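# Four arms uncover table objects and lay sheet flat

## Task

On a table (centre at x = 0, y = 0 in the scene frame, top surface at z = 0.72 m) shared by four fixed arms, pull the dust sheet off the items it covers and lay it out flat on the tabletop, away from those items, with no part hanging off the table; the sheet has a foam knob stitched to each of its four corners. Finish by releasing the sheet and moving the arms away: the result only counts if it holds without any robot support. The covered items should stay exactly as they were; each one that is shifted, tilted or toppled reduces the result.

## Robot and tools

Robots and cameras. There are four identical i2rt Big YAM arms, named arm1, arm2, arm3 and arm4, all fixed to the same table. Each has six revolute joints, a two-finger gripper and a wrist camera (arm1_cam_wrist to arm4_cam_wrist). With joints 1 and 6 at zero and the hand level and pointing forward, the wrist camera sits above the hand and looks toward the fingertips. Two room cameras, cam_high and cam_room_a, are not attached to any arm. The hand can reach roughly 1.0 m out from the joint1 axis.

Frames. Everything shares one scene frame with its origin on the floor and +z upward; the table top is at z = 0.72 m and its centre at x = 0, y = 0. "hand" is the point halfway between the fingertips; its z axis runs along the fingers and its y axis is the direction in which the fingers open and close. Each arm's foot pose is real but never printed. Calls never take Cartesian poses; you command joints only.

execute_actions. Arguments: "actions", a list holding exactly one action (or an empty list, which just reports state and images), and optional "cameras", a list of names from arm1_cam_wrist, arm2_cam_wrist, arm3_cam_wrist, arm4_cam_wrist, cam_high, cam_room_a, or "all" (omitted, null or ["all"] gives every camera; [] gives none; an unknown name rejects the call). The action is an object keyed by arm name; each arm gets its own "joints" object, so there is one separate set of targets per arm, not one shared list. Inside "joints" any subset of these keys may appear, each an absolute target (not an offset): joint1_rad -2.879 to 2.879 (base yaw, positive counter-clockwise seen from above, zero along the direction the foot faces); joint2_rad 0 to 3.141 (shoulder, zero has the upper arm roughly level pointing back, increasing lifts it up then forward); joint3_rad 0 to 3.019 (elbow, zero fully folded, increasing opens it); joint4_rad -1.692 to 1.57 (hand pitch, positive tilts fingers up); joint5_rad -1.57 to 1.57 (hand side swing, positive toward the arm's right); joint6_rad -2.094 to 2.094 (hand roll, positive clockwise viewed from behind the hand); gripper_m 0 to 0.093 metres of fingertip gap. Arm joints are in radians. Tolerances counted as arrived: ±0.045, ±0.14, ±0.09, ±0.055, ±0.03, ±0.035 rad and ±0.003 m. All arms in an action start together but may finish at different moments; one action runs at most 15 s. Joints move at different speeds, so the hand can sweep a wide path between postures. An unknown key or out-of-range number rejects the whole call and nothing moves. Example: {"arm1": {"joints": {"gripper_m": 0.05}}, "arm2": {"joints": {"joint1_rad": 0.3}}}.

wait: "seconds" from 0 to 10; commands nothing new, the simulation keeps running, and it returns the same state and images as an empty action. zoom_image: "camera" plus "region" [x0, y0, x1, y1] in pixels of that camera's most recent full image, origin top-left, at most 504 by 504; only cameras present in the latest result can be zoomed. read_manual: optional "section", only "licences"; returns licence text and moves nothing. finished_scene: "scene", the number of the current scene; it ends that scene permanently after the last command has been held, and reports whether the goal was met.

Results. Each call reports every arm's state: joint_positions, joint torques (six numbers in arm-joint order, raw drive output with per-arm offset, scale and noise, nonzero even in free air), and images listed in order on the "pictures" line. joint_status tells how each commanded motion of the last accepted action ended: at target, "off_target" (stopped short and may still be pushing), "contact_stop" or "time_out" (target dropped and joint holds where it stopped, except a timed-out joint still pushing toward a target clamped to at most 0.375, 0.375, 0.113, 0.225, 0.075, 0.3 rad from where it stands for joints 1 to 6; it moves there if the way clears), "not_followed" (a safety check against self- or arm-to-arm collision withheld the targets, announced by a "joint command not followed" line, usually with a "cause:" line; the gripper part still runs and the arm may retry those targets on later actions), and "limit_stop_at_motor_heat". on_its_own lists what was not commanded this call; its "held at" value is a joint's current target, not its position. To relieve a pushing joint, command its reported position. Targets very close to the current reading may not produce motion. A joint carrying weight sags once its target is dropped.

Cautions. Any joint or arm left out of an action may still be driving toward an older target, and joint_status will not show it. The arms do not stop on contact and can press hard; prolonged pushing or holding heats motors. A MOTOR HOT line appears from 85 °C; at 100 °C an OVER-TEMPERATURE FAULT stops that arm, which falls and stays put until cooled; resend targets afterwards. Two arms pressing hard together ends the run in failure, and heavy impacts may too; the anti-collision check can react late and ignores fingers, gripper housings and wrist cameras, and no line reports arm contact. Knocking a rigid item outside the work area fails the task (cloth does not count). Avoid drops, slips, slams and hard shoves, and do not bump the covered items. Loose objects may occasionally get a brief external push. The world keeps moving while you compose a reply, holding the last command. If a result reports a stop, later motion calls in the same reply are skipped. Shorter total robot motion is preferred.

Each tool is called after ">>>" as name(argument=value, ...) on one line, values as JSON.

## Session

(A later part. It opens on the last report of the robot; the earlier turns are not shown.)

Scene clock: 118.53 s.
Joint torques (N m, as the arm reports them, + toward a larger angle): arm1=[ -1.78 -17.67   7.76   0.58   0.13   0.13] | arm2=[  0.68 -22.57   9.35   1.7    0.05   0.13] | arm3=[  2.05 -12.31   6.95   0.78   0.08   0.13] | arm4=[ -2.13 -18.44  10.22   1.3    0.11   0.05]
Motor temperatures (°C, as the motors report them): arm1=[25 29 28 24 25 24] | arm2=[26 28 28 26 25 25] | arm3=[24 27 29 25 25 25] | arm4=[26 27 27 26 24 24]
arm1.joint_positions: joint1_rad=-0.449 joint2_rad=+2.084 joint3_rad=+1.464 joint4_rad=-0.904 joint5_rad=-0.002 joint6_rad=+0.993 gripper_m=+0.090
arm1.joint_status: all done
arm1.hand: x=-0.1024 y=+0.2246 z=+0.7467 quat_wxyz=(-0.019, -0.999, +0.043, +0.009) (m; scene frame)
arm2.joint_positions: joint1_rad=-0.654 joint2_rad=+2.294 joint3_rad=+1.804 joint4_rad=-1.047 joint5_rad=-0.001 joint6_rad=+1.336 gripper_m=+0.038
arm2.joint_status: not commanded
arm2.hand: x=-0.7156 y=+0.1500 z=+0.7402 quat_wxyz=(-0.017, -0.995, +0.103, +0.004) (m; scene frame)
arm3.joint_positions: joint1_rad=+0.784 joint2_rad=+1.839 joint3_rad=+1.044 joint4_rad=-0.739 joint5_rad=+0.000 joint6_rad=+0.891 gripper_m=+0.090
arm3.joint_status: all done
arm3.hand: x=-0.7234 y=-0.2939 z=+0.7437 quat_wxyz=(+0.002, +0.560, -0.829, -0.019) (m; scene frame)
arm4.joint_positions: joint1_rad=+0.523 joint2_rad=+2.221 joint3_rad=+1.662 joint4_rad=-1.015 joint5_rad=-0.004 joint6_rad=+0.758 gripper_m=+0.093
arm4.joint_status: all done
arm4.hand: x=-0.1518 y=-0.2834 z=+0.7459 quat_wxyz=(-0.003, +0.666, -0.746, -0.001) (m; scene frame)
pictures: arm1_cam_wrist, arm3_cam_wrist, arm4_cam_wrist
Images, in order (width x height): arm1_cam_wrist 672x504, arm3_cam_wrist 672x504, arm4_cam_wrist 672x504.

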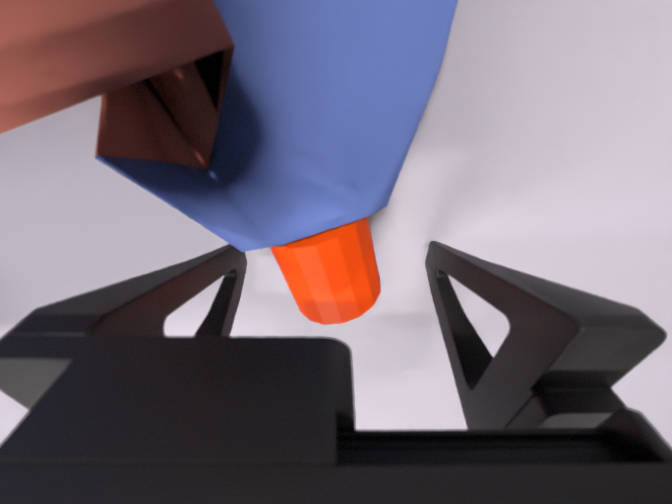

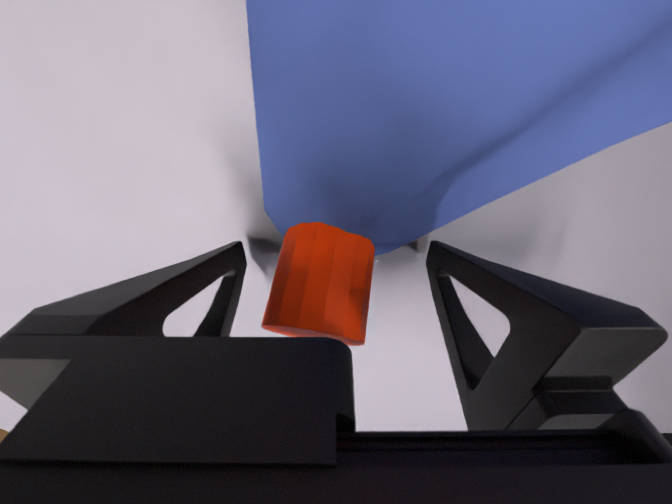

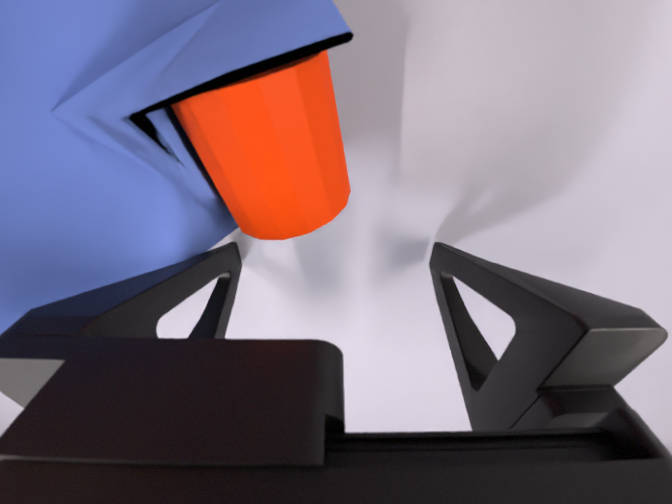

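>>> execute_actions(actions=[{"arm1":{"joints":{"gripper_m":0.02}},"arm3":{"joints":{"gripper_m":0.02}},"arm4":{"joints":{"joint1_rad":0.55,"joint3_rad":1.84,"joint4_rad":-1.2,"joint6_rad":0.45}}}], cameras=["arm1_cam_wrist","arm3_cam_wrist","arm4_cam_wrist"])

Scene clock: 123.70 s.
Joint torques (N m, as the arm reports them, + toward a larger angle): arm1=[ -2.16 -17.81   7.65   0.31   0.21   0.08] | arm2=[  0.65 -22.53   9.37   1.71   0.05   0.13] | arm3=[  2.34 -12.61   6.92   0.74   0.05   0.1 ] | arm4=[ -0.41 -20.01   9.51  -0.04   0.04  -0.07]
Motor temperatures (°C, as the motors report them): arm1=[25 29 28 24 25 24] | arm2=[26 29 28 26 25 25] | arm3=[24 27 29 25 25 25] | arm4=[26 28 28 26 24 24]
arm1.joint_positions: joint1_rad=-0.449 joint2_rad=+2.084 joint3_rad=+1.464 joint4_rad=-0.904 joint5_rad=-0.002 joint6_rad=+0.993 gripper_m=+0.040
arm1.joint_status: gripper_m off_target (ended at +0.040, target +0.020)
arm1.hand: x=-0.1024 y=+0.2246 z=+0.7467 quat_wxyz=(-0.019, -0.999, +0.043, +0.009) (m; scene frame)
arm2.joint_positions: joint1_rad=-0.654 joint2_rad=+2.294 joint3_rad=+1.804 joint4_rad=-1.047 joint5_rad=-0.001 joint6_rad=+1.336 gripper_m=+0.038
arm2.joint_status: not commanded
arm2.hand: x=-0.7156 y=+0.1500 z=+0.7402 quat_wxyz=(-0.017, -0.995, +0.103, +0.004) (m; scene frame)
arm3.joint_positions: joint1_rad=+0.784 joint2_rad=+1.839 joint3_rad=+1.044 joint4_rad=-0.739 joint5_rad=+0.000 joint6_rad=+0.892 gripper_m=+0.039
arm3.joint_status: gripper_m off_target (ended at +0.039, target +0.020)
arm3.hand: x=-0.7234 y=-0.2939 z=+0.7437 quat_wxyz=(+0.002, +0.559, -0.829, -0.019) (m; scene frame)
arm4.joint_positions: joint1_rad=+0.538 joint2_rad=+2.236 joint3_rad=+1.798 joint4_rad=-1.184 joint5_rad=-0.003 joint6_rad=+0.461 gripper_m=+0.093
arm4.joint_status: all done
arm4.hand: x=-0.1678 y=-0.2779 z=+0.7827 quat_wxyz=(+0.002, +0.773, -0.634, +0.023) (m; scene frame)
pictures: arm1_cam_wrist, arm3_cam_wrist, arm4_cam_wrist
Images, in order (width x height): arm1_cam_wrist 672x504, arm3_cam_wrist 672x504, arm4_cam_wrist 672x504.

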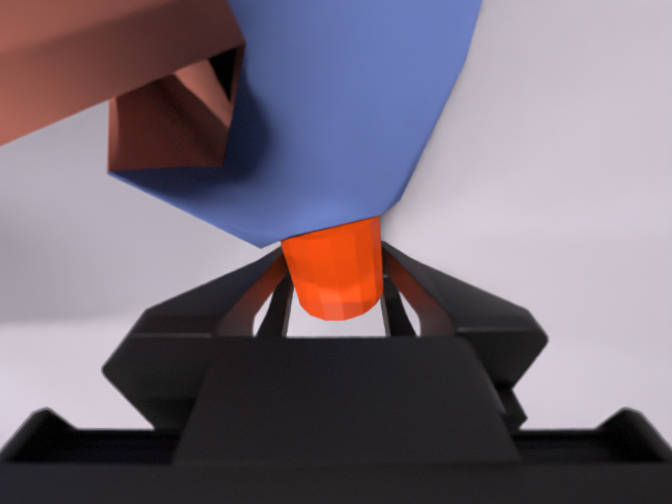

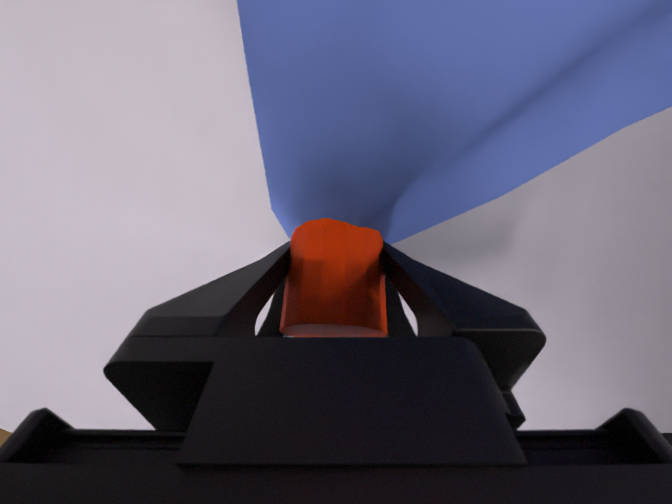

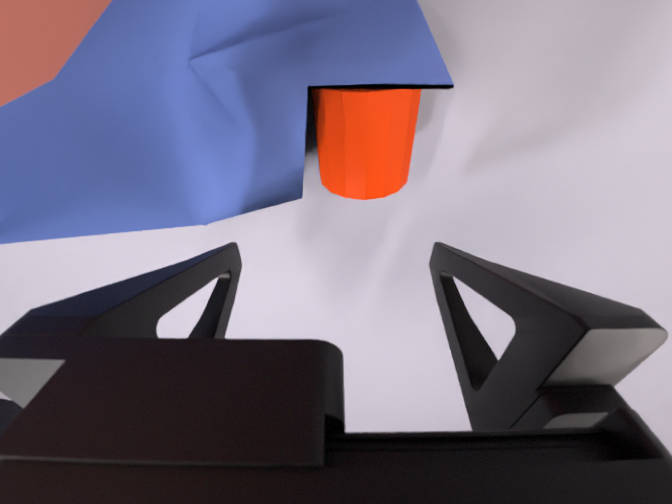

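>>> execute_actions(actions=[{"arm4":{"joints":{"joint1_rad":0.48,"joint4_rad":-1.03,"gripper_m":0.07}}}], cameras=["arm4_cam_wrist"])

>>> execute_actions(actions=[{"arm4":{"joints":{"joint2_rad":2.3,"joint4_rad":-0.98}}}], cameras=["arm4_cam_wrist"])

Scene clock: 130.60 s.
Joint torques (N m, as the arm reports them, + toward a larger angle): arm1=[ -1.1  -17.61   7.42   0.49   0.11   0.09] | arm2=[  0.71 -22.53   9.36   1.7    0.06   0.13] | arm3=[  2.54 -12.5    6.99   0.72   0.06   0.1 ] | arm4=[ -1.13 -20.52   9.72   1.61   0.03  -0.07]
Motor temperatures (°C, as the motors report them): arm1=[25 29 28 24 25 24] | arm2=[26 29 28 26 25 25] | arm3=[24 27 29 25 25 25] | arm4=[26 28 29 26 24 24]
arm1.joint_positions: joint1_rad=-0.449 joint2_rad=+2.084 joint3_rad=+1.464 joint4_rad=-0.904 joint5_rad=-0.002 joint6_rad=+0.993 gripper_m=+0.040
arm1.joint_status: not commanded
arm1.hand: x=-0.1024 y=+0.2246 z=+0.7467 quat_wxyz=(-0.019, -0.999, +0.043, +0.009) (m; scene frame)
arm2.joint_positions: joint1_rad=-0.654 joint2_rad=+2.294 joint3_rad=+1.804 joint4_rad=-1.047 joint5_rad=-0.001 joint6_rad=+1.336 gripper_m=+0.038
arm2.joint_status: not commanded
arm2.hand: x=-0.7156 y=+0.1500 z=+0.7402 quat_wxyz=(-0.017, -0.995, +0.103, +0.004) (m; scene frame)
arm3.joint_positions: joint1_rad=+0.784 joint2_rad=+1.839 joint3_rad=+1.044 joint4_rad=-0.739 joint5_rad=+0.000 joint6_rad=+0.892 gripper_m=+0.039
arm3.joint_status: not commanded
arm3.hand: x=-0.7234 y=-0.2939 z=+0.7437 quat_wxyz=(+0.002, +0.559, -0.829, -0.019) (m; scene frame)
arm4.joint_positions: joint1_rad=+0.480 joint2_rad=+2.236 joint3_rad=+1.798 joint4_rad=-1.049 joint5_rad=-0.002 joint6_rad=+0.461 gripper_m=+0.070
arm4.joint_status: all done
arm4.hand: x=-0.1564 y=-0.2285 z=+0.7838 quat_wxyz=(-0.015, +0.754, -0.655, -0.043) (m; scene frame)
pictures: arm4_cam_wrist
Images, in order (width x height): arm4_cam_wrist 672x504.

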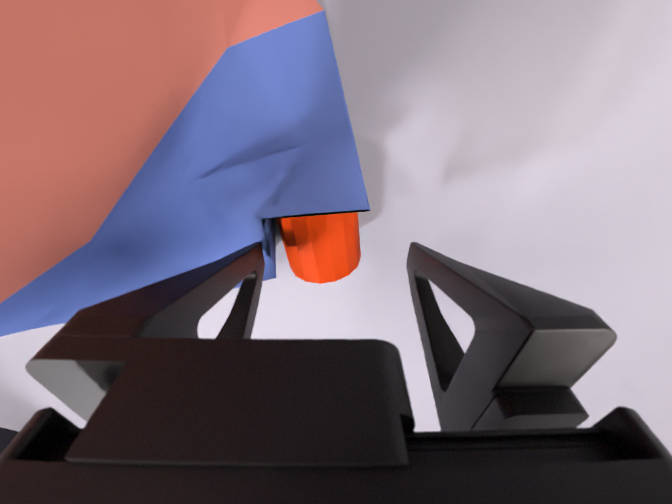

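Scene clock: 131.37 s.
Joint torques (N m, as the arm reports them, + toward a larger angle): arm1=[ -1.14 -17.74   7.61   0.46   0.18   0.09] | arm2=[  0.64 -22.55   9.35   1.7    0.05   0.13] | arm3=[  2.61 -12.63   6.75   0.92   0.06   0.12] | arm4=[ -1.23 -19.41   9.57   1.57   0.02  -0.07]
Motor temperatures (°C, as the motors report them): arm1=[25 29 28 24 25 24] | arm2=[26 29 28 26 25 25] | arm3=[24 27 29 25 25 25] | arm4=[26 28 29 26 24 24]
arm1.joint_positions: joint1_rad=-0.449 joint2_rad=+2.084 joint3_rad=+1.464 joint4_rad=-0.904 joint5_rad=-0.002 joint6_rad=+0.993 gripper_m=+0.040
arm1.joint_status: not commanded
arm1.hand: x=-0.1024 y=+0.2246 z=+0.7467 quat_wxyz=(-0.019, -0.999, +0.043, +0.009) (m; scene frame)
arm2.joint_positions: joint1_rad=-0.654 joint2_rad=+2.294 joint3_rad=+1.804 joint4_rad=-1.047 joint5_rad=-0.001 joint6_rad=+1.336 gripper_m=+0.038
arm2.joint_status: not commanded
arm2.hand: x=-0.7156 y=+0.1500 z=+0.7402 quat_wxyz=(-0.017, -0.995, +0.103, +0.004) (m; scene frame)
arm3.joint_positions: joint1_rad=+0.784 joint2_rad=+1.839 joint3_rad=+1.044 joint4_rad=-0.739 joint5_rad=+0.000 joint6_rad=+0.893 gripper_m=+0.039
arm3.joint_status: not commanded
arm3.hand: x=-0.7234 y=-0.2939 z=+0.7437 quat_wxyz=(+0.002, +0.559, -0.829, -0.019) (m; scene frame)
arm4.joint_positions: joint1_rad=+0.480 joint2_rad=+2.281 joint3_rad=+1.798 joint4_rad=-0.999 joint5_rad=-0.002 joint6_rad=+0.460 gripper_m=+0.070
arm4.joint_status: all done
arm4.hand: x=-0.1591 y=-0.2241 z=+0.7558 quat_wxyz=(-0.015, +0.754, -0.655, -0.046) (m; scene frame)
pictures: arm4_cam_wrist
Images, in order (width x height): arm4_cam_wrist 672x504.

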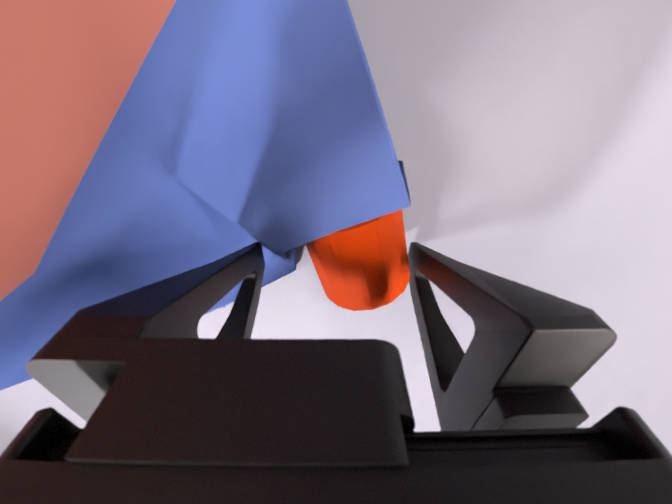

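>>> execute_actions(actions=[{"arm4":{"joints":{"joint1_rad":0.465,"joint3_rad":1.76,"gripper_m":0.08}}}], cameras=[])

>>> execute_actions(actions=[{"arm4":{"joints":{"gripper_m":0.02}}}], cameras=["arm4_cam_wrist"])

>>> execute_actions(actions=[{"arm1":{"joints":{"joint2_rad":1.8,"joint3_rad":1.55,"joint4_rad":-1.3}},"arm2":{"joints":{"joint1_rad":-0.72,"joint2_rad":2.12,"joint3_rad":2.0,"joint4_rad":-1.42}},"arm3":{"joints":{"joint1_rad":0.86,"joint2_rad":1.62,"joint3_rad":1.25,"joint4_rad":-1.18}},"arm4":{"joints":{"joint2_rad":2.03,"joint3_rad":1.88,"joint4_rad":-1.4}}}])

Scene clock: 146.20 s.
Joint torques (N m, as the arm reports them, + toward a larger angle): arm1=[ -1.81 -17.85   7.58   0.46   0.19   0.04] | arm2=[  0.65 -22.53   9.37   1.68   0.06   0.13] | arm3=[  2.28 -12.34   6.8    0.83   0.03   0.12] | arm4=[ -2.17 -19.49   5.34   1.28   0.05  -0.06]
Motor temperatures (°C, as the motors report them): arm1=[25 30 28 24 25 24] | arm2=[26 29 28 26 25 25] | arm3=[24 27 29 25 25 25] | arm4=[26 28 29 26 24 24]
arm1.joint_positions: joint1_rad=-0.449 joint2_rad=+2.084 joint3_rad=+1.464 joint4_rad=-0.904 joint5_rad=-0.002 joint6_rad=+0.993 gripper_m=+0.040
arm1.joint_status: not commanded
arm1.hand: x=-0.1024 y=+0.2246 z=+0.7467 quat_wxyz=(-0.019, -0.999, +0.043, +0.009) (m; scene frame)
arm2.joint_positions: joint1_rad=-0.654 joint2_rad=+2.294 joint3_rad=+1.804 joint4_rad=-1.047 joint5_rad=-0.001 joint6_rad=+1.336 gripper_m=+0.038
arm2.joint_status: not commanded
arm2.hand: x=-0.7156 y=+0.1500 z=+0.7402 quat_wxyz=(-0.017, -0.995, +0.103, +0.004) (m; scene frame)
arm3.joint_positions: joint1_rad=+0.784 joint2_rad=+1.839 joint3_rad=+1.044 joint4_rad=-0.739 joint5_rad=+0.000 joint6_rad=+0.893 gripper_m=+0.039
arm3.joint_status: not commanded
arm3.hand: x=-0.7234 y=-0.2939 z=+0.7437 quat_wxyz=(+0.002, +0.559, -0.829, -0.019) (m; scene frame)
arm4.joint_positions: joint1_rad=+0.479 joint2_rad=+2.281 joint3_rad=+1.781 joint4_rad=-0.991 joint5_rad=-0.003 joint6_rad=+0.460 gripper_m=+0.080
arm4.joint_status: all done
arm4.hand: x=-0.1560 y=-0.2284 z=+0.7498 quat_wxyz=(-0.014, +0.754, -0.655, -0.041) (m; scene frame)
pictures: none
No camera images: the call's "cameras" was empty. Leave "cameras" out to get every camera's image.

Scene clock: 147.00 s.
Joint torques (N m, as the arm reports them, + toward a larger angle): arm1=[ -1.33 -17.27   7.7    0.4    0.16   0.1 ] | arm2=[  0.69 -22.5    9.36   1.7    0.05   0.13] | arm3=[  1.97 -12.92   6.94   0.84   0.05   0.12] | arm4=[ -2.04 -19.66   6.02   1.29   0.03  -0.06]
Motor temperatures (°C, as the motors report them): arm1=[25 30 28 24 25 24] | arm2=[26 29 28 26 25 25] | arm3=[24 27 29 25 25 25] | arm4=[26 28 29 26 24 24]
arm1.joint_positions: joint1_rad=-0.449 joint2_rad=+2.084 joint3_rad=+1.464 joint4_rad=-0.904 joint5_rad=-0.002 joint6_rad=+0.993 gripper_m=+0.040
arm1.joint_status: not commanded
arm1.hand: x=-0.1024 y=+0.2246 z=+0.7467 quat_wxyz=(-0.019, -0.999, +0.043, +0.009) (m; scene frame)
arm2.joint_positions: joint1_rad=-0.654 joint2_rad=+2.294 joint3_rad=+1.804 joint4_rad=-1.047 joint5_rad=-0.001 joint6_rad=+1.336 gripper_m=+0.038
arm2.joint_status: not commanded
arm2.hand: x=-0.7156 y=+0.1500 z=+0.7402 quat_wxyz=(-0.017, -0.995, +0.103, +0.004) (m; scene frame)
arm3.joint_positions: joint1_rad=+0.784 joint2_rad=+1.839 joint3_rad=+1.044 joint4_rad=-0.739 joint5_rad=+0.000 joint6_rad=+0.893 gripper_m=+0.039
arm3.joint_status: not commanded
arm3.hand: x=-0.7234 y=-0.2939 z=+0.7437 quat_wxyz=(+0.002, +0.559, -0.829, -0.019) (m; scene frame)
arm4.joint_positions: joint1_rad=+0.479 joint2_rad=+2.281 joint3_rad=+1.770 joint4_rad=-0.991 joint5_rad=-0.002 joint6_rad=+0.460 gripper_m=+0.020
arm4.joint_status: all done
arm4.hand: x=-0.1530 y=-0.2320 z=+0.7455 quat_wxyz=(-0.013, +0.754, -0.655, -0.036) (m; scene frame)
pictures: arm4_cam_wrist
Images, in order (width x height): arm4_cam_wrist 672x504.

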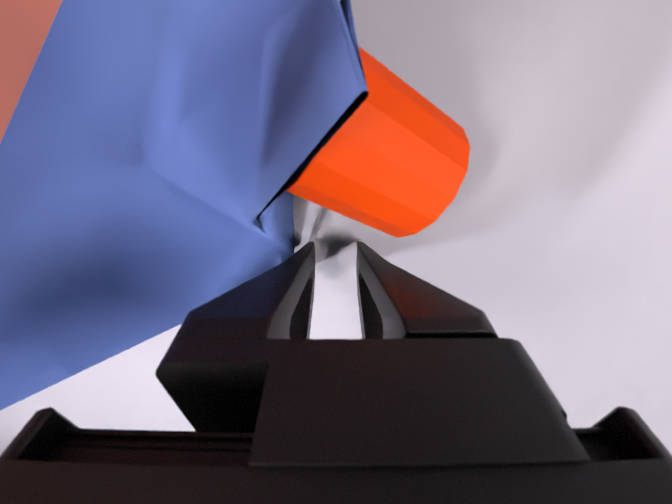

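Scene clock: 148.43 s.
Joint torques (N m, as the arm reports them, + toward a larger angle): arm1=[ -1.53 -14.75  12.26  -0.53   0.04   0.1 ] | arm2=[  1.24 -21.12  12.51   0.37   0.05   0.13] | arm3=[  2.02 -12.85   9.7   -0.22   0.04   0.09] | arm4=[ -1.91 -18.61   9.     0.1    0.03  -0.07]
Motor temperatures (°C, as the motors report them): arm1=[25 30 28 24 25 24] | arm2=[26 29 29 26 25 25] | arm3=[24 27 29 25 25 25] | arm4=[26 28 29 26 24 24]
arm1.joint_positions: joint1_rad=-0.450 joint2_rad=+1.772 joint3_rad=+1.523 joint4_rad=-1.288 joint5_rad=+0.001 joint6_rad=+0.993 gripper_m=+0.040
arm1.joint_status: all done
arm1.hand: x=-0.0755 y=+0.2616 z=+0.9357 quat_wxyz=(-0.014, -0.999, +0.043, +0.007) (m; scene frame)
arm2.joint_positions: joint1_rad=-0.725 joint2_rad=+2.083 joint3_rad=+1.982 joint4_rad=-1.406 joint5_rad=-0.001 joint6_rad=+1.336 gripper_m=+0.038
arm2.joint_status: all done
arm2.hand: x=-0.7555 y=+0.1778 z=+0.9394 quat_wxyz=(-0.030, -0.990, +0.138, +0.010) (m; scene frame)
arm3.joint_positions: joint1_rad=+0.866 joint2_rad=+1.607 joint3_rad=+1.236 joint4_rad=-1.168 joint5_rad=+0.000 joint6_rad=+0.894 gripper_m=+0.039
arm3.joint_status: all done
arm3.hand: x=-0.7565 y=-0.3108 z=+0.9070 quat_wxyz=(+0.002, +0.592, -0.806, -0.017) (m; scene frame)
arm4.joint_positions: joint1_rad=+0.479 joint2_rad=+2.026 joint3_rad=+1.856 joint4_rad=-1.384 joint5_rad=-0.002 joint6_rad=+0.460 gripper_m=+0.020
arm4.joint_status: all done
arm4.hand: x=-0.1308 y=-0.2675 z=+0.9344 quat_wxyz=(-0.006, +0.755, -0.656, -0.011) (m; scene frame)
pictures: arm1_cam_wrist, arm2_cam_wrist, arm3_cam_wrist, arm4_cam_wrist, cam_high, cam_room_a
Images, in order (width x height): arm1_cam_wrist 672x504, arm2_cam_wrist 672x504, arm3_cam_wrist 672x504, arm4_cam_wrist 672x504, cam_high 672x504, cam_room_a 672x504.

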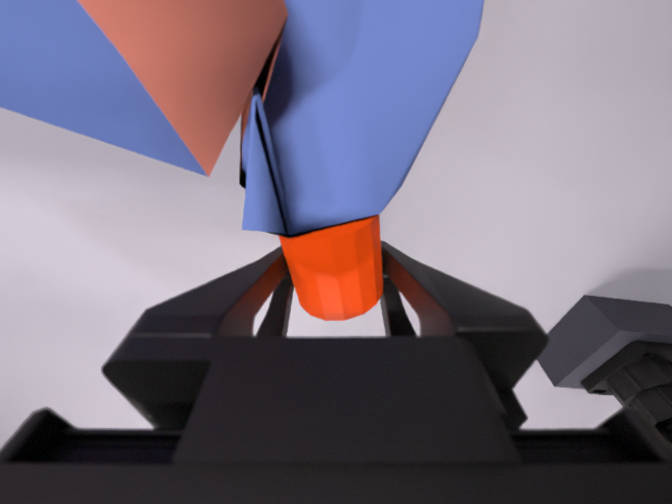

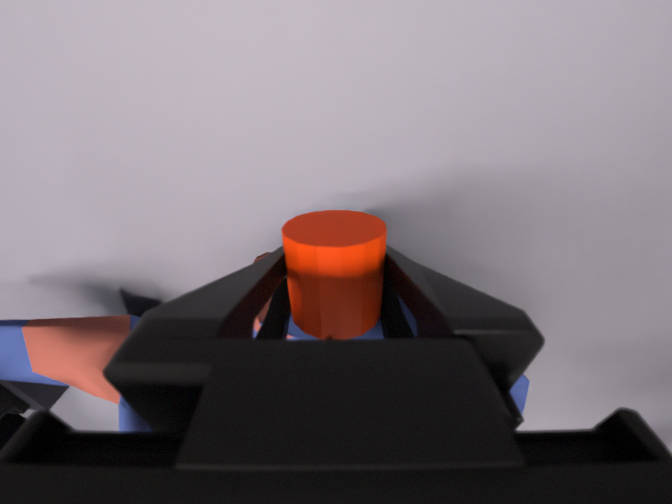

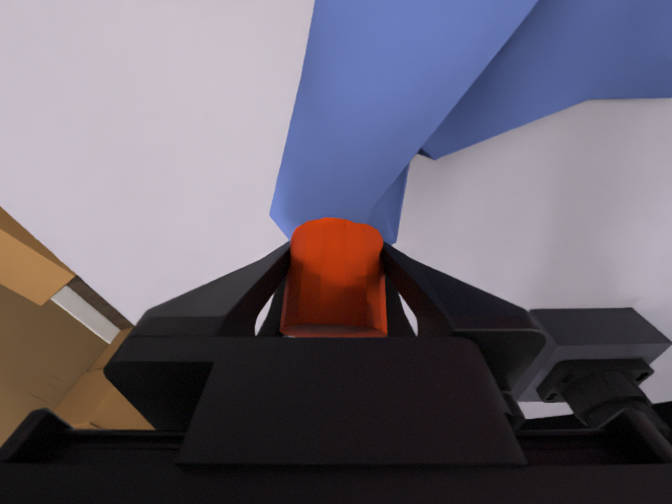

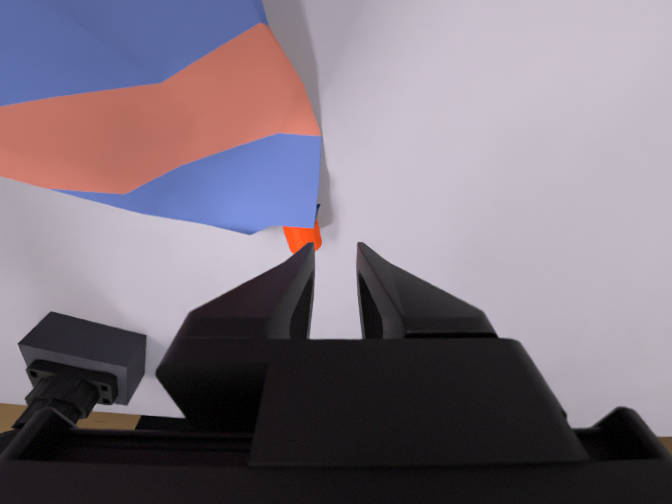

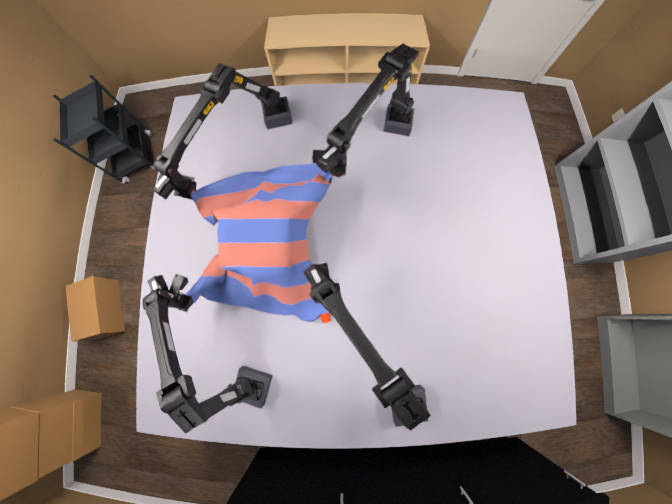

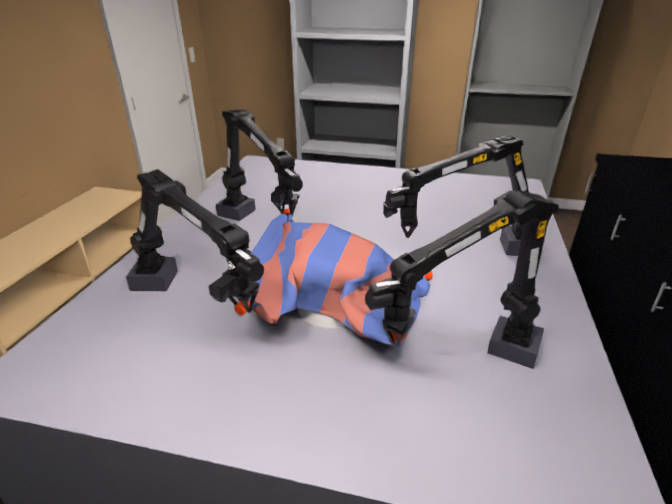

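>>> execute_actions(actions=[{"arm4":{"joints":{"joint1_rad":0.63,"joint2_rad":2.0,"joint3_rad":1.53,"joint4_rad":-1.06,"joint6_rad":0.6,"gripper_m":0.093}}}], cameras=["arm4_cam_wrist","cam_high"])

Scene clock: 156.27 s.
Joint torques (N m, as the arm reports them, + toward a larger angle): arm1=[ -1.15 -14.4   11.88  -0.45   0.12   0.18] | arm2=[  1.19 -21.07  12.45   0.37   0.06   0.13] | arm3=[  1.86 -11.87   9.75  -0.22   0.03   0.09] | arm4=[ -1.69 -17.93   6.64   1.41  -0.04   0.13]
Motor temperatures (°C, as the motors report them): arm1=[25 29 30 24 25 24] | arm2=[26 29 29 26 25 25] | arm3=[24 27 30 25 25 25] | arm4=[26 28 29 26 24 24]
arm1.joint_positions: joint1_rad=-0.450 joint2_rad=+1.772 joint3_rad=+1.523 joint4_rad=-1.288 joint5_rad=+0.001 joint6_rad=+0.993 gripper_m=+0.040
arm1.joint_status: not commanded
arm1.hand: x=-0.0755 y=+0.2616 z=+0.9357 quat_wxyz=(-0.014, -0.999, +0.043, +0.007) (m; scene frame)
arm2.joint_positions: joint1_rad=-0.725 joint2_rad=+2.083 joint3_rad=+1.982 joint4_rad=-1.406 joint5_rad=-0.001 joint6_rad=+1.336 gripper_m=+0.038
arm2.joint_status: not commanded
arm2.hand: x=-0.7555 y=+0.1778 z=+0.9394 quat_wxyz=(-0.030, -0.990, +0.138, +0.010) (m; scene frame)
arm3.joint_positions: joint1_rad=+0.866 joint2_rad=+1.607 joint3_rad=+1.236 joint4_rad=-1.168 joint5_rad=+0.000 joint6_rad=+0.894 gripper_m=+0.039
arm3.joint_status: not commanded
arm3.hand: x=-0.7565 y=-0.3108 z=+0.9070 quat_wxyz=(+0.002, +0.592, -0.806, -0.017) (m; scene frame)
arm4.joint_positions: joint1_rad=+0.640 joint2_rad=+2.004 joint3_rad=+1.530 joint4_rad=-1.078 joint5_rad=+0.000 joint6_rad=+0.589 gripper_m=+0.093
arm4.joint_status: all done
arm4.hand: x=-0.1791 y=-0.3608 z=+0.8287 quat_wxyz=(-0.006, +0.765, -0.644, -0.012) (m; scene frame)
pictures: arm4_cam_wrist, cam_high
Images, in order (width x height): arm4_cam_wrist 672x504, cam_high 672x504.

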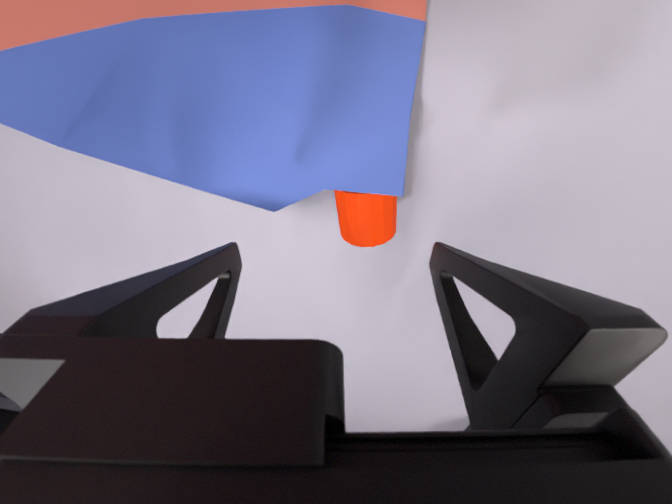

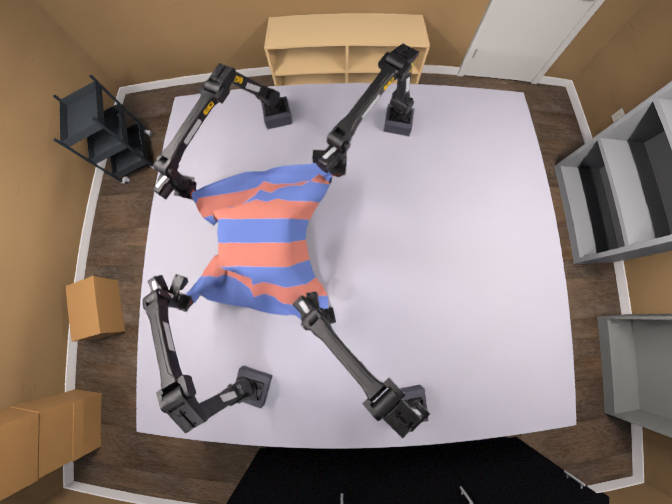

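>>> execute_actions(actions=[{"arm4":{"joints":{"joint1_rad":0.615,"joint2_rad":2.06,"joint3_rad":1.35,"joint4_rad":-0.83}}}], cameras=["arm4_cam_wrist"])

Scene clock: 162.30 s.
Joint torques (N m, as the arm reports them, + toward a larger angle): arm1=[ -1.39 -14.77  12.04  -0.35   0.09   0.06] | arm2=[  1.21 -21.03  12.47   0.37   0.05   0.13] | arm3=[  2.43 -12.16   9.61  -0.33   0.05   0.13] | arm4=[ -1.53 -16.66   5.51   1.4    0.03   0.1 ]
Motor temperatures (°C, as the motors report them): arm1=[25 29 30 24 25 24] | arm2=[26 29 30 26 25 25] | arm3=[24 27 30 25 25 25] | arm4=[26 28 29 26 24 24]
arm1.joint_positions: joint1_rad=-0.450 joint2_rad=+1.772 joint3_rad=+1.523 joint4_rad=-1.288 joint5_rad=+0.001 joint6_rad=+0.993 gripper_m=+0.040
arm1.joint_status: not commanded
arm1.hand: x=-0.0755 y=+0.2616 z=+0.9357 quat_wxyz=(-0.014, -0.999, +0.043, +0.007) (m; scene frame)
arm2.joint_positions: joint1_rad=-0.725 joint2_rad=+2.083 joint3_rad=+1.982 joint4_rad=-1.406 joint5_rad=-0.001 joint6_rad=+1.336 gripper_m=+0.038
arm2.joint_status: not commanded
arm2.hand: x=-0.7555 y=+0.1778 z=+0.9394 quat_wxyz=(-0.030, -0.990, +0.138, +0.010) (m; scene frame)
arm3.joint_positions: joint1_rad=+0.866 joint2_rad=+1.607 joint3_rad=+1.236 joint4_rad=-1.168 joint5_rad=+0.000 joint6_rad=+0.894 gripper_m=+0.039
arm3.joint_status: not commanded
arm3.hand: x=-0.7565 y=-0.3108 z=+0.9070 quat_wxyz=(+0.002, +0.592, -0.806, -0.017) (m; scene frame)
arm4.joint_positions: joint1_rad=+0.622 joint2_rad=+2.055 joint3_rad=+1.354 joint4_rad=-0.847 joint5_rad=-0.002 joint6_rad=+0.592 gripper_m=+0.093
arm4.joint_status: all done
arm4.hand: x=-0.1505 y=-0.3764 z=+0.7446 quat_wxyz=(-0.005, +0.758, -0.652, -0.013) (m; scene frame)
pictures: arm4_cam_wrist
Images, in order (width x height): arm4_cam_wrist 672x504.

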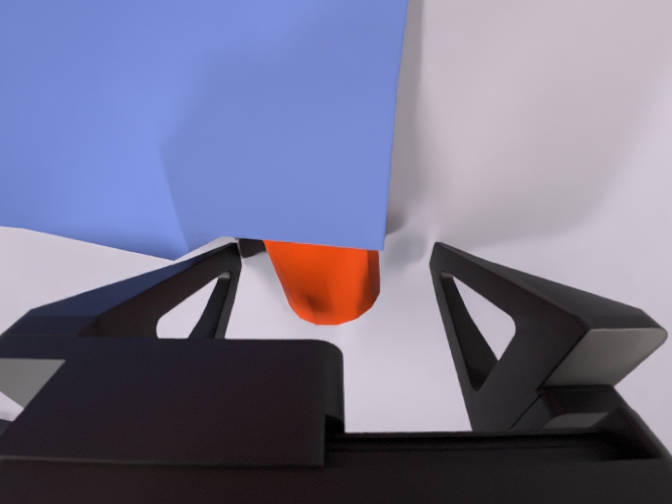

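>>> execute_actions(actions=[{"arm4":{"joints":{"joint2_rad":2.085,"joint6_rad":0.4}}}], cameras=[])

>>> execute_actions(actions=[{"arm4":{"joints":{"gripper_m":0.02}}}], cameras=["arm4_cam_wrist"])

Scene clock: 167.17 s.
Joint torques (N m, as the arm reports them, + toward a larger angle): arm1=[ -1.38 -15.53  11.96  -0.74   0.12   0.09] | arm2=[  1.22 -21.05  12.47   0.37   0.05   0.13] | arm3=[  2.21 -11.95   9.5   -0.08   0.07   0.13] | arm4=[ -1.56 -15.38   5.52   1.16  -0.06  -0.12]
Motor temperatures (°C, as the motors report them): arm1=[25 29 31 24 25 24] | arm2=[26 29 30 26 25 25] | arm3=[24 27 30 25 25 25] | arm4=[26 28 29 26 24 24]
arm1.joint_positions: joint1_rad=-0.450 joint2_rad=+1.772 joint3_rad=+1.523 joint4_rad=-1.288 joint5_rad=+0.001 joint6_rad=+0.993 gripper_m=+0.040
arm1.joint_status: not commanded
arm1.hand: x=-0.0755 y=+0.2616 z=+0.9357 quat_wxyz=(-0.014, -0.999, +0.043, +0.007) (m; scene frame)
arm2.joint_positions: joint1_rad=-0.725 joint2_rad=+2.083 joint3_rad=+1.982 joint4_rad=-1.406 joint5_rad=-0.001 joint6_rad=+1.336 gripper_m=+0.038
arm2.joint_status: not commanded
arm2.hand: x=-0.7555 y=+0.1778 z=+0.9394 quat_wxyz=(-0.030, -0.990, +0.138, +0.010) (m; scene frame)
arm3.joint_positions: joint1_rad=+0.866 joint2_rad=+1.607 joint3_rad=+1.236 joint4_rad=-1.168 joint5_rad=+0.000 joint6_rad=+0.894 gripper_m=+0.039
arm3.joint_status: not commanded
arm3.hand: x=-0.7565 y=-0.3108 z=+0.9070 quat_wxyz=(+0.002, +0.592, -0.806, -0.017) (m; scene frame)
arm4.joint_positions: joint1_rad=+0.622 joint2_rad=+2.061 joint3_rad=+1.354 joint4_rad=-0.841 joint5_rad=+0.000 joint6_rad=+0.415 gripper_m=+0.093
arm4.joint_status: all done
arm4.hand: x=-0.1504 y=-0.3757 z=+0.7416 quat_wxyz=(-0.007, +0.813, -0.582, -0.013) (m; scene frame)
pictures: none
No camera images: the call's "cameras" was empty. Leave "cameras" out to get every camera's image.

Scene clock: 167.83 s.
Joint torques (N m, as the arm reports them, + toward a larger angle): arm1=[ -2.04 -15.17  11.92  -0.58   0.05   0.1 ] | arm2=[  1.23 -21.07  12.46   0.37   0.05   0.13] | arm3=[  1.99 -12.32   9.58  -0.28   0.05   0.13] | arm4=[ -1.48 -15.46   5.5    1.17  -0.07  -0.08]
Motor temperatures (°C, as the motors report them): arm1=[25 29 31 24 25 24] | arm2=[26 29 30 26 25 25] | arm3=[24 27 30 25 25 25] | arm4=[26 28 28 26 24 24]
arm1.joint_positions: joint1_rad=-0.450 joint2_rad=+1.772 joint3_rad=+1.523 joint4_rad=-1.288 joint5_rad=+0.001 joint6_rad=+0.993 gripper_m=+0.040
arm1.joint_status: not commanded
arm1.hand: x=-0.0755 y=+0.2616 z=+0.9357 quat_wxyz=(-0.014, -0.999, +0.043, +0.007) (m; scene frame)
arm2.joint_positions: joint1_rad=-0.725 joint2_rad=+2.083 joint3_rad=+1.982 joint4_rad=-1.406 joint5_rad=-0.001 joint6_rad=+1.336 gripper_m=+0.038
arm2.joint_status: not commanded
arm2.hand: x=-0.7555 y=+0.1778 z=+0.9394 quat_wxyz=(-0.030, -0.990, +0.138, +0.010) (m; scene frame)
arm3.joint_positions: joint1_rad=+0.866 joint2_rad=+1.607 joint3_rad=+1.236 joint4_rad=-1.168 joint5_rad=+0.000 joint6_rad=+0.894 gripper_m=+0.039
arm3.joint_status: not commanded
arm3.hand: x=-0.7565 y=-0.3108 z=+0.9070 quat_wxyz=(+0.002, +0.592, -0.806, -0.017) (m; scene frame)
arm4.joint_positions: joint1_rad=+0.622 joint2_rad=+2.062 joint3_rad=+1.354 joint4_rad=-0.841 joint5_rad=+0.000 joint6_rad=+0.411 gripper_m=+0.037
arm4.joint_status: gripper_m off_target (ended at +0.037, target +0.020)
arm4.hand: x=-0.1500 y=-0.3755 z=+0.7412 quat_wxyz=(-0.008, +0.814, -0.581, -0.012) (m; scene frame)
pictures: arm4_cam_wrist
Images, in order (width x height): arm4_cam_wrist 672x504.

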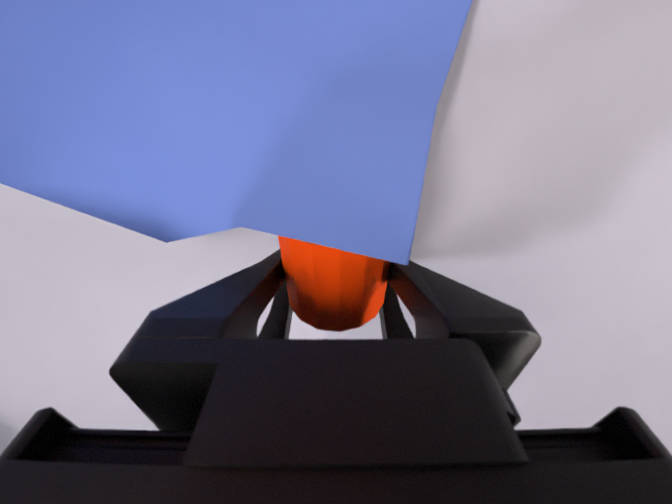

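>>> execute_actions(actions=[{"arm4":{"joints":{"joint2_rad":1.72,"joint3_rad":1.44,"joint4_rad":-1.29}}}], cameras=[])

>>> execute_actions(actions=[{"arm1":{"joints":{"joint1_rad":-0.48,"joint2_rad":1.57,"joint3_rad":1.63,"joint4_rad":-1.62}},"arm2":{"joints":{"joint1_rad":-0.87,"joint2_rad":1.89,"joint3_rad":2.03,"joint4_rad":-1.69}},"arm3":{"joints":{"joint1_rad":1.0,"joint2_rad":1.46,"joint3_rad":1.51,"joint4_rad":-1.6}},"arm4":{"joints":{"joint1_rad":0.55,"joint2_rad":1.63,"joint3_rad":1.72,"joint4_rad":-1.64}}}], cameras=["cam_high","cam_room_a","arm1_cam_wrist","arm3_cam_wrist"])

Scene clock: 181.37 s.
Joint torques (N m, as the arm reports them, + toward a larger angle): arm1=[ -1.69 -14.71  11.91  -0.85   0.09   0.14] | arm2=[  1.2  -21.23  12.49   0.36   0.05   0.13] | arm3=[  1.96 -11.73   9.69  -0.06   0.05   0.1 ] | arm4=[ -1.52 -14.67   8.93   0.03  -0.07  -0.05]
Motor temperatures (°C, as the motors report them): arm1=[25 29 32 24 25 24] | arm2=[26 29 30 26 25 25] | arm3=[24 27 31 25 25 25] | arm4=[26 28 28 26 24 24]
arm1.joint_positions: joint1_rad=-0.450 joint2_rad=+1.772 joint3_rad=+1.523 joint4_rad=-1.288 joint5_rad=+0.001 joint6_rad=+0.993 gripper_m=+0.040
arm1.joint_status: not commanded
arm1.hand: x=-0.0755 y=+0.2616 z=+0.9357 quat_wxyz=(-0.014, -0.999, +0.043, +0.007) (m; scene frame)
arm2.joint_positions: joint1_rad=-0.725 joint2_rad=+2.083 joint3_rad=+1.982 joint4_rad=-1.406 joint5_rad=-0.001 joint6_rad=+1.336 gripper_m=+0.038
arm2.joint_status: not commanded
arm2.hand: x=-0.7555 y=+0.1778 z=+0.9394 quat_wxyz=(-0.030, -0.990, +0.138, +0.010) (m; scene frame)
arm3.joint_positions: joint1_rad=+0.866 joint2_rad=+1.607 joint3_rad=+1.236 joint4_rad=-1.169 joint5_rad=+0.000 joint6_rad=+0.895 gripper_m=+0.039
arm3.joint_status: not commanded
arm3.hand: x=-0.7564 y=-0.3110 z=+0.9070 quat_wxyz=(+0.002, +0.592, -0.806, -0.016) (m; scene frame)
arm4.joint_positions: joint1_rad=+0.622 joint2_rad=+1.720 joint3_rad=+1.413 joint4_rad=-1.273 joint5_rad=+0.000 joint6_rad=+0.410 gripper_m=+0.037
arm4.joint_status: all done
arm4.hand: x=-0.1178 y=-0.4135 z=+0.9364 quat_wxyz=(-0.005, +0.814, -0.580, +0.003) (m; scene frame)
pictures: none
No camera images: the call's "cameras" was empty. Leave "cameras" out to get every camera's image.

Scene clock: 182.63 s.
Joint torques (N m, as the arm reports them, + toward a larger angle): arm1=[ -1.85 -11.69  12.66  -0.59  -0.15   0.12] | arm2=[  0.05 -17.49  13.21   0.65   0.19   0.11] | arm3=[  1.85 -11.09  10.91  -0.18   0.03   0.04] | arm4=[ -1.71 -13.1   10.23  -0.03  -0.05  -0.03]
Motor temperatures (°C, as the motors report them): arm1=[25 29 32 24 25 24] | arm2=[26 29 31 26 25 25] | arm3=[24 27 31 25 25 25] | arm4=[26 28 28 26 24 24]
arm1.joint_positions: joint1_rad=-0.474 joint2_rad=+1.549 joint3_rad=+1.599 joint4_rad=-1.602 joint5_rad=+0.005 joint6_rad=+0.993 gripper_m=+0.040
arm1.joint_status: all done
arm1.hand: x=-0.0395 y=+0.3284 z=+1.0716 quat_wxyz=(-0.006, -0.998, +0.055, +0.004) (m; scene frame)
arm2.joint_positions: joint1_rad=-0.861 joint2_rad=+1.856 joint3_rad=+2.002 joint4_rad=-1.683 joint5_rad=-0.004 joint6_rad=+1.339 gripper_m=+0.038
arm2.joint_status: all done
arm2.hand: x=-0.7807 y=+0.2927 z=+1.0804 quat_wxyz=(-0.016, -0.978, +0.206, +0.004) (m; scene frame)
arm3.joint_positions: joint1_rad=+1.002 joint2_rad=+1.447 joint3_rad=+1.489 joint4_rad=-1.589 joint5_rad=+0.001 joint6_rad=+0.898 gripper_m=+0.039
arm3.joint_status: all done
arm3.hand: x=-0.7811 y=-0.3771 z=+1.0696 quat_wxyz=(+0.003, +0.644, -0.765, -0.013) (m; scene frame)
arm4.joint_positions: joint1_rad=+0.558 joint2_rad=+1.621 joint3_rad=+1.680 joint4_rad=-1.622 joint5_rad=+0.000 joint6_rad=+0.407 gripper_m=+0.037
arm4.joint_status: all done
arm4.hand: x=-0.0843 y=-0.4060 z=+1.0847 quat_wxyz=(-0.006, +0.796, -0.605, -0.005) (m; scene frame)
pictures: arm1_cam_wrist, arm3_cam_wrist, cam_high, cam_room_a
Images, in order (width x height): arm1_cam_wrist 672x504, arm3_cam_wrist 672x504, cam_high 672x504, cam_room_a 672x504.

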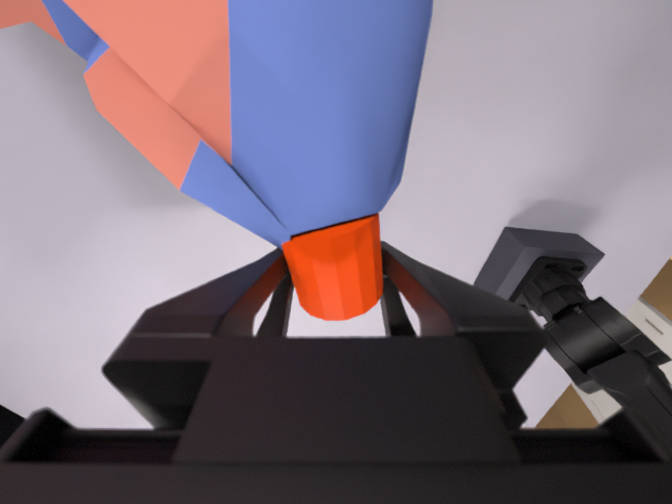

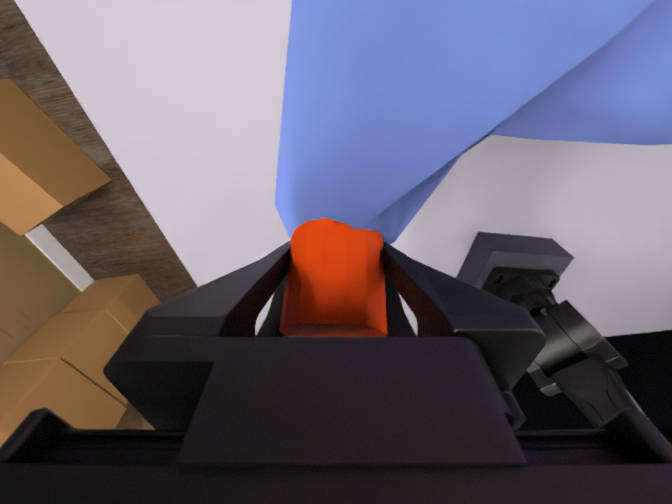

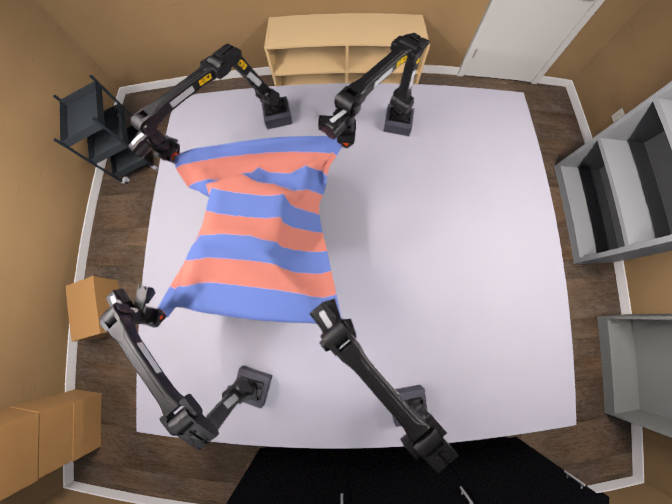

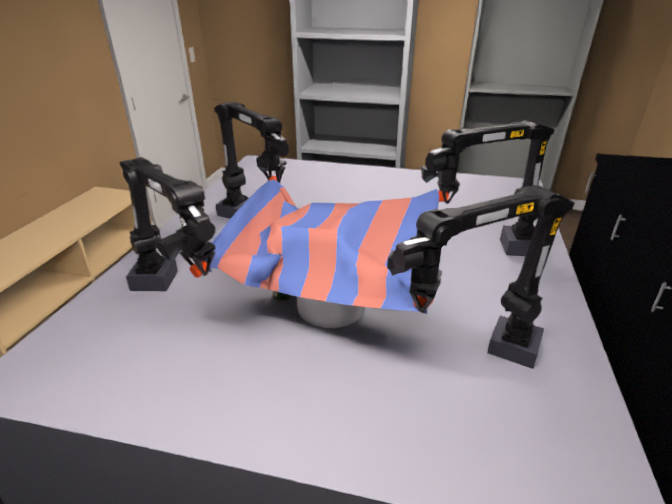

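>>> execute_actions(actions=[{"arm1":{"joints":{"joint1_rad":-0.6,"joint2_rad":1.435,"joint3_rad":1.53,"joint4_rad":-1.67,"joint6_rad":0.2}},"arm2":{"joints":{"joint1_rad":-1.0,"joint2_rad":1.68,"joint3_rad":1.8,"joint4_rad":-1.69,"joint6_rad":1.55}},"arm3":{"joints":{"joint1_rad":1.14,"joint2_rad":1.32,"joint3_rad":1.42,"joint4_rad":-1.67,"joint6_rad":1.5}},"arm4":{"joints":{"joint1_rad":0.55,"joint2_rad":1.44,"joint3_rad":1.56,"joint4_rad":-1.67,"joint6_rad":0}}}], cameras=["cam_high","cam_room_a"])

Scene clock: 200.33 s.
Joint torques (N m, as the arm reports them, + toward a larger angle): arm1=[  0.97 -12.91   9.26  -0.68  -0.09  -0.06] | arm2=[  0.12 -16.68  10.43   0.56   0.27   0.14] | arm3=[ 2.88 -9.12  9.66 -0.02  0.01  0.2 ] | arm4=[ -1.34 -11.57   7.26   0.17  -0.05  -0.11]
Motor temperatures (°C, as the motors report them): arm1=[25 29 33 24 25 24] | arm2=[26 29 31 26 25 25] | arm3=[24 27 32 25 25 25] | arm4=[26 27 30 26 24 24]
arm1.joint_positions: joint1_rad=-0.610 joint2_rad=+1.442 joint3_rad=+1.541 joint4_rad=-1.655 joint5_rad=+0.002 joint6_rad=+0.209 gripper_m=+0.040
arm1.joint_status: all done
arm1.hand: x=-0.0538 y=+0.4012 z=+1.0942 quat_wxyz=(-0.003, -0.964, -0.265, +0.004) (m; scene frame)
arm2.joint_positions: joint1_rad=-0.993 joint2_rad=+1.674 joint3_rad=+1.804 joint4_rad=-1.683 joint5_rad=-0.007 joint6_rad=+1.536 gripper_m=+0.038
arm2.joint_status: all done
arm2.hand: x=-0.7903 y=+0.3907 z=+1.0996 quat_wxyz=(-0.010, -0.931, +0.364, -0.001) (m; scene frame)
arm3.joint_positions: joint1_rad=+1.143 joint2_rad=+1.314 joint3_rad=+1.411 joint4_rad=-1.662 joint5_rad=+0.003 joint6_rad=+1.489 gripper_m=+0.039
arm3.joint_status: all done
arm3.hand: x=-0.7795 y=-0.4568 z=+1.0904 quat_wxyz=(+0.003, +0.457, -0.890, -0.003) (m; scene frame)
arm4.joint_positions: joint1_rad=+0.558 joint2_rad=+1.442 joint3_rad=+1.564 joint4_rad=-1.656 joint5_rad=-0.001 joint6_rad=+0.014 gripper_m=+0.037
arm4.joint_status: all done
arm4.hand: x=-0.0451 y=-0.4554 z=+1.1181 quat_wxyz=(-0.013, +0.899, -0.438, -0.018) (m; scene frame)
pictures: cam_high, cam_room_a
Images, in order (width x height): cam_high 672x504, cam_room_a 672x504.

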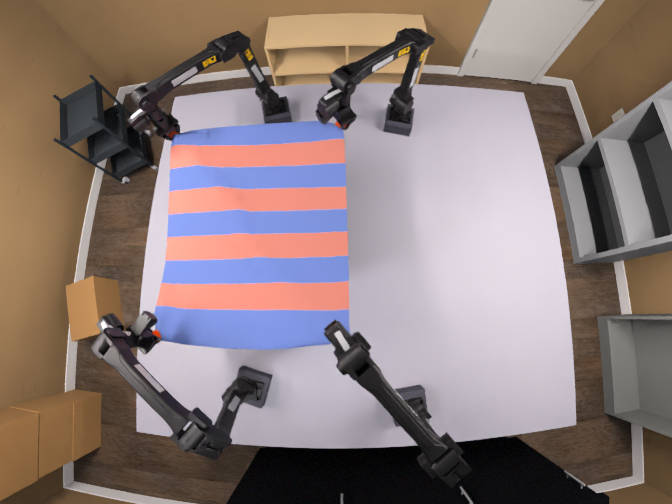

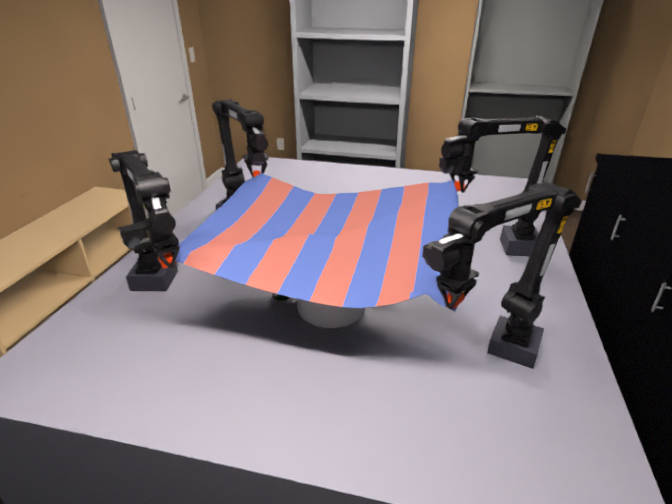

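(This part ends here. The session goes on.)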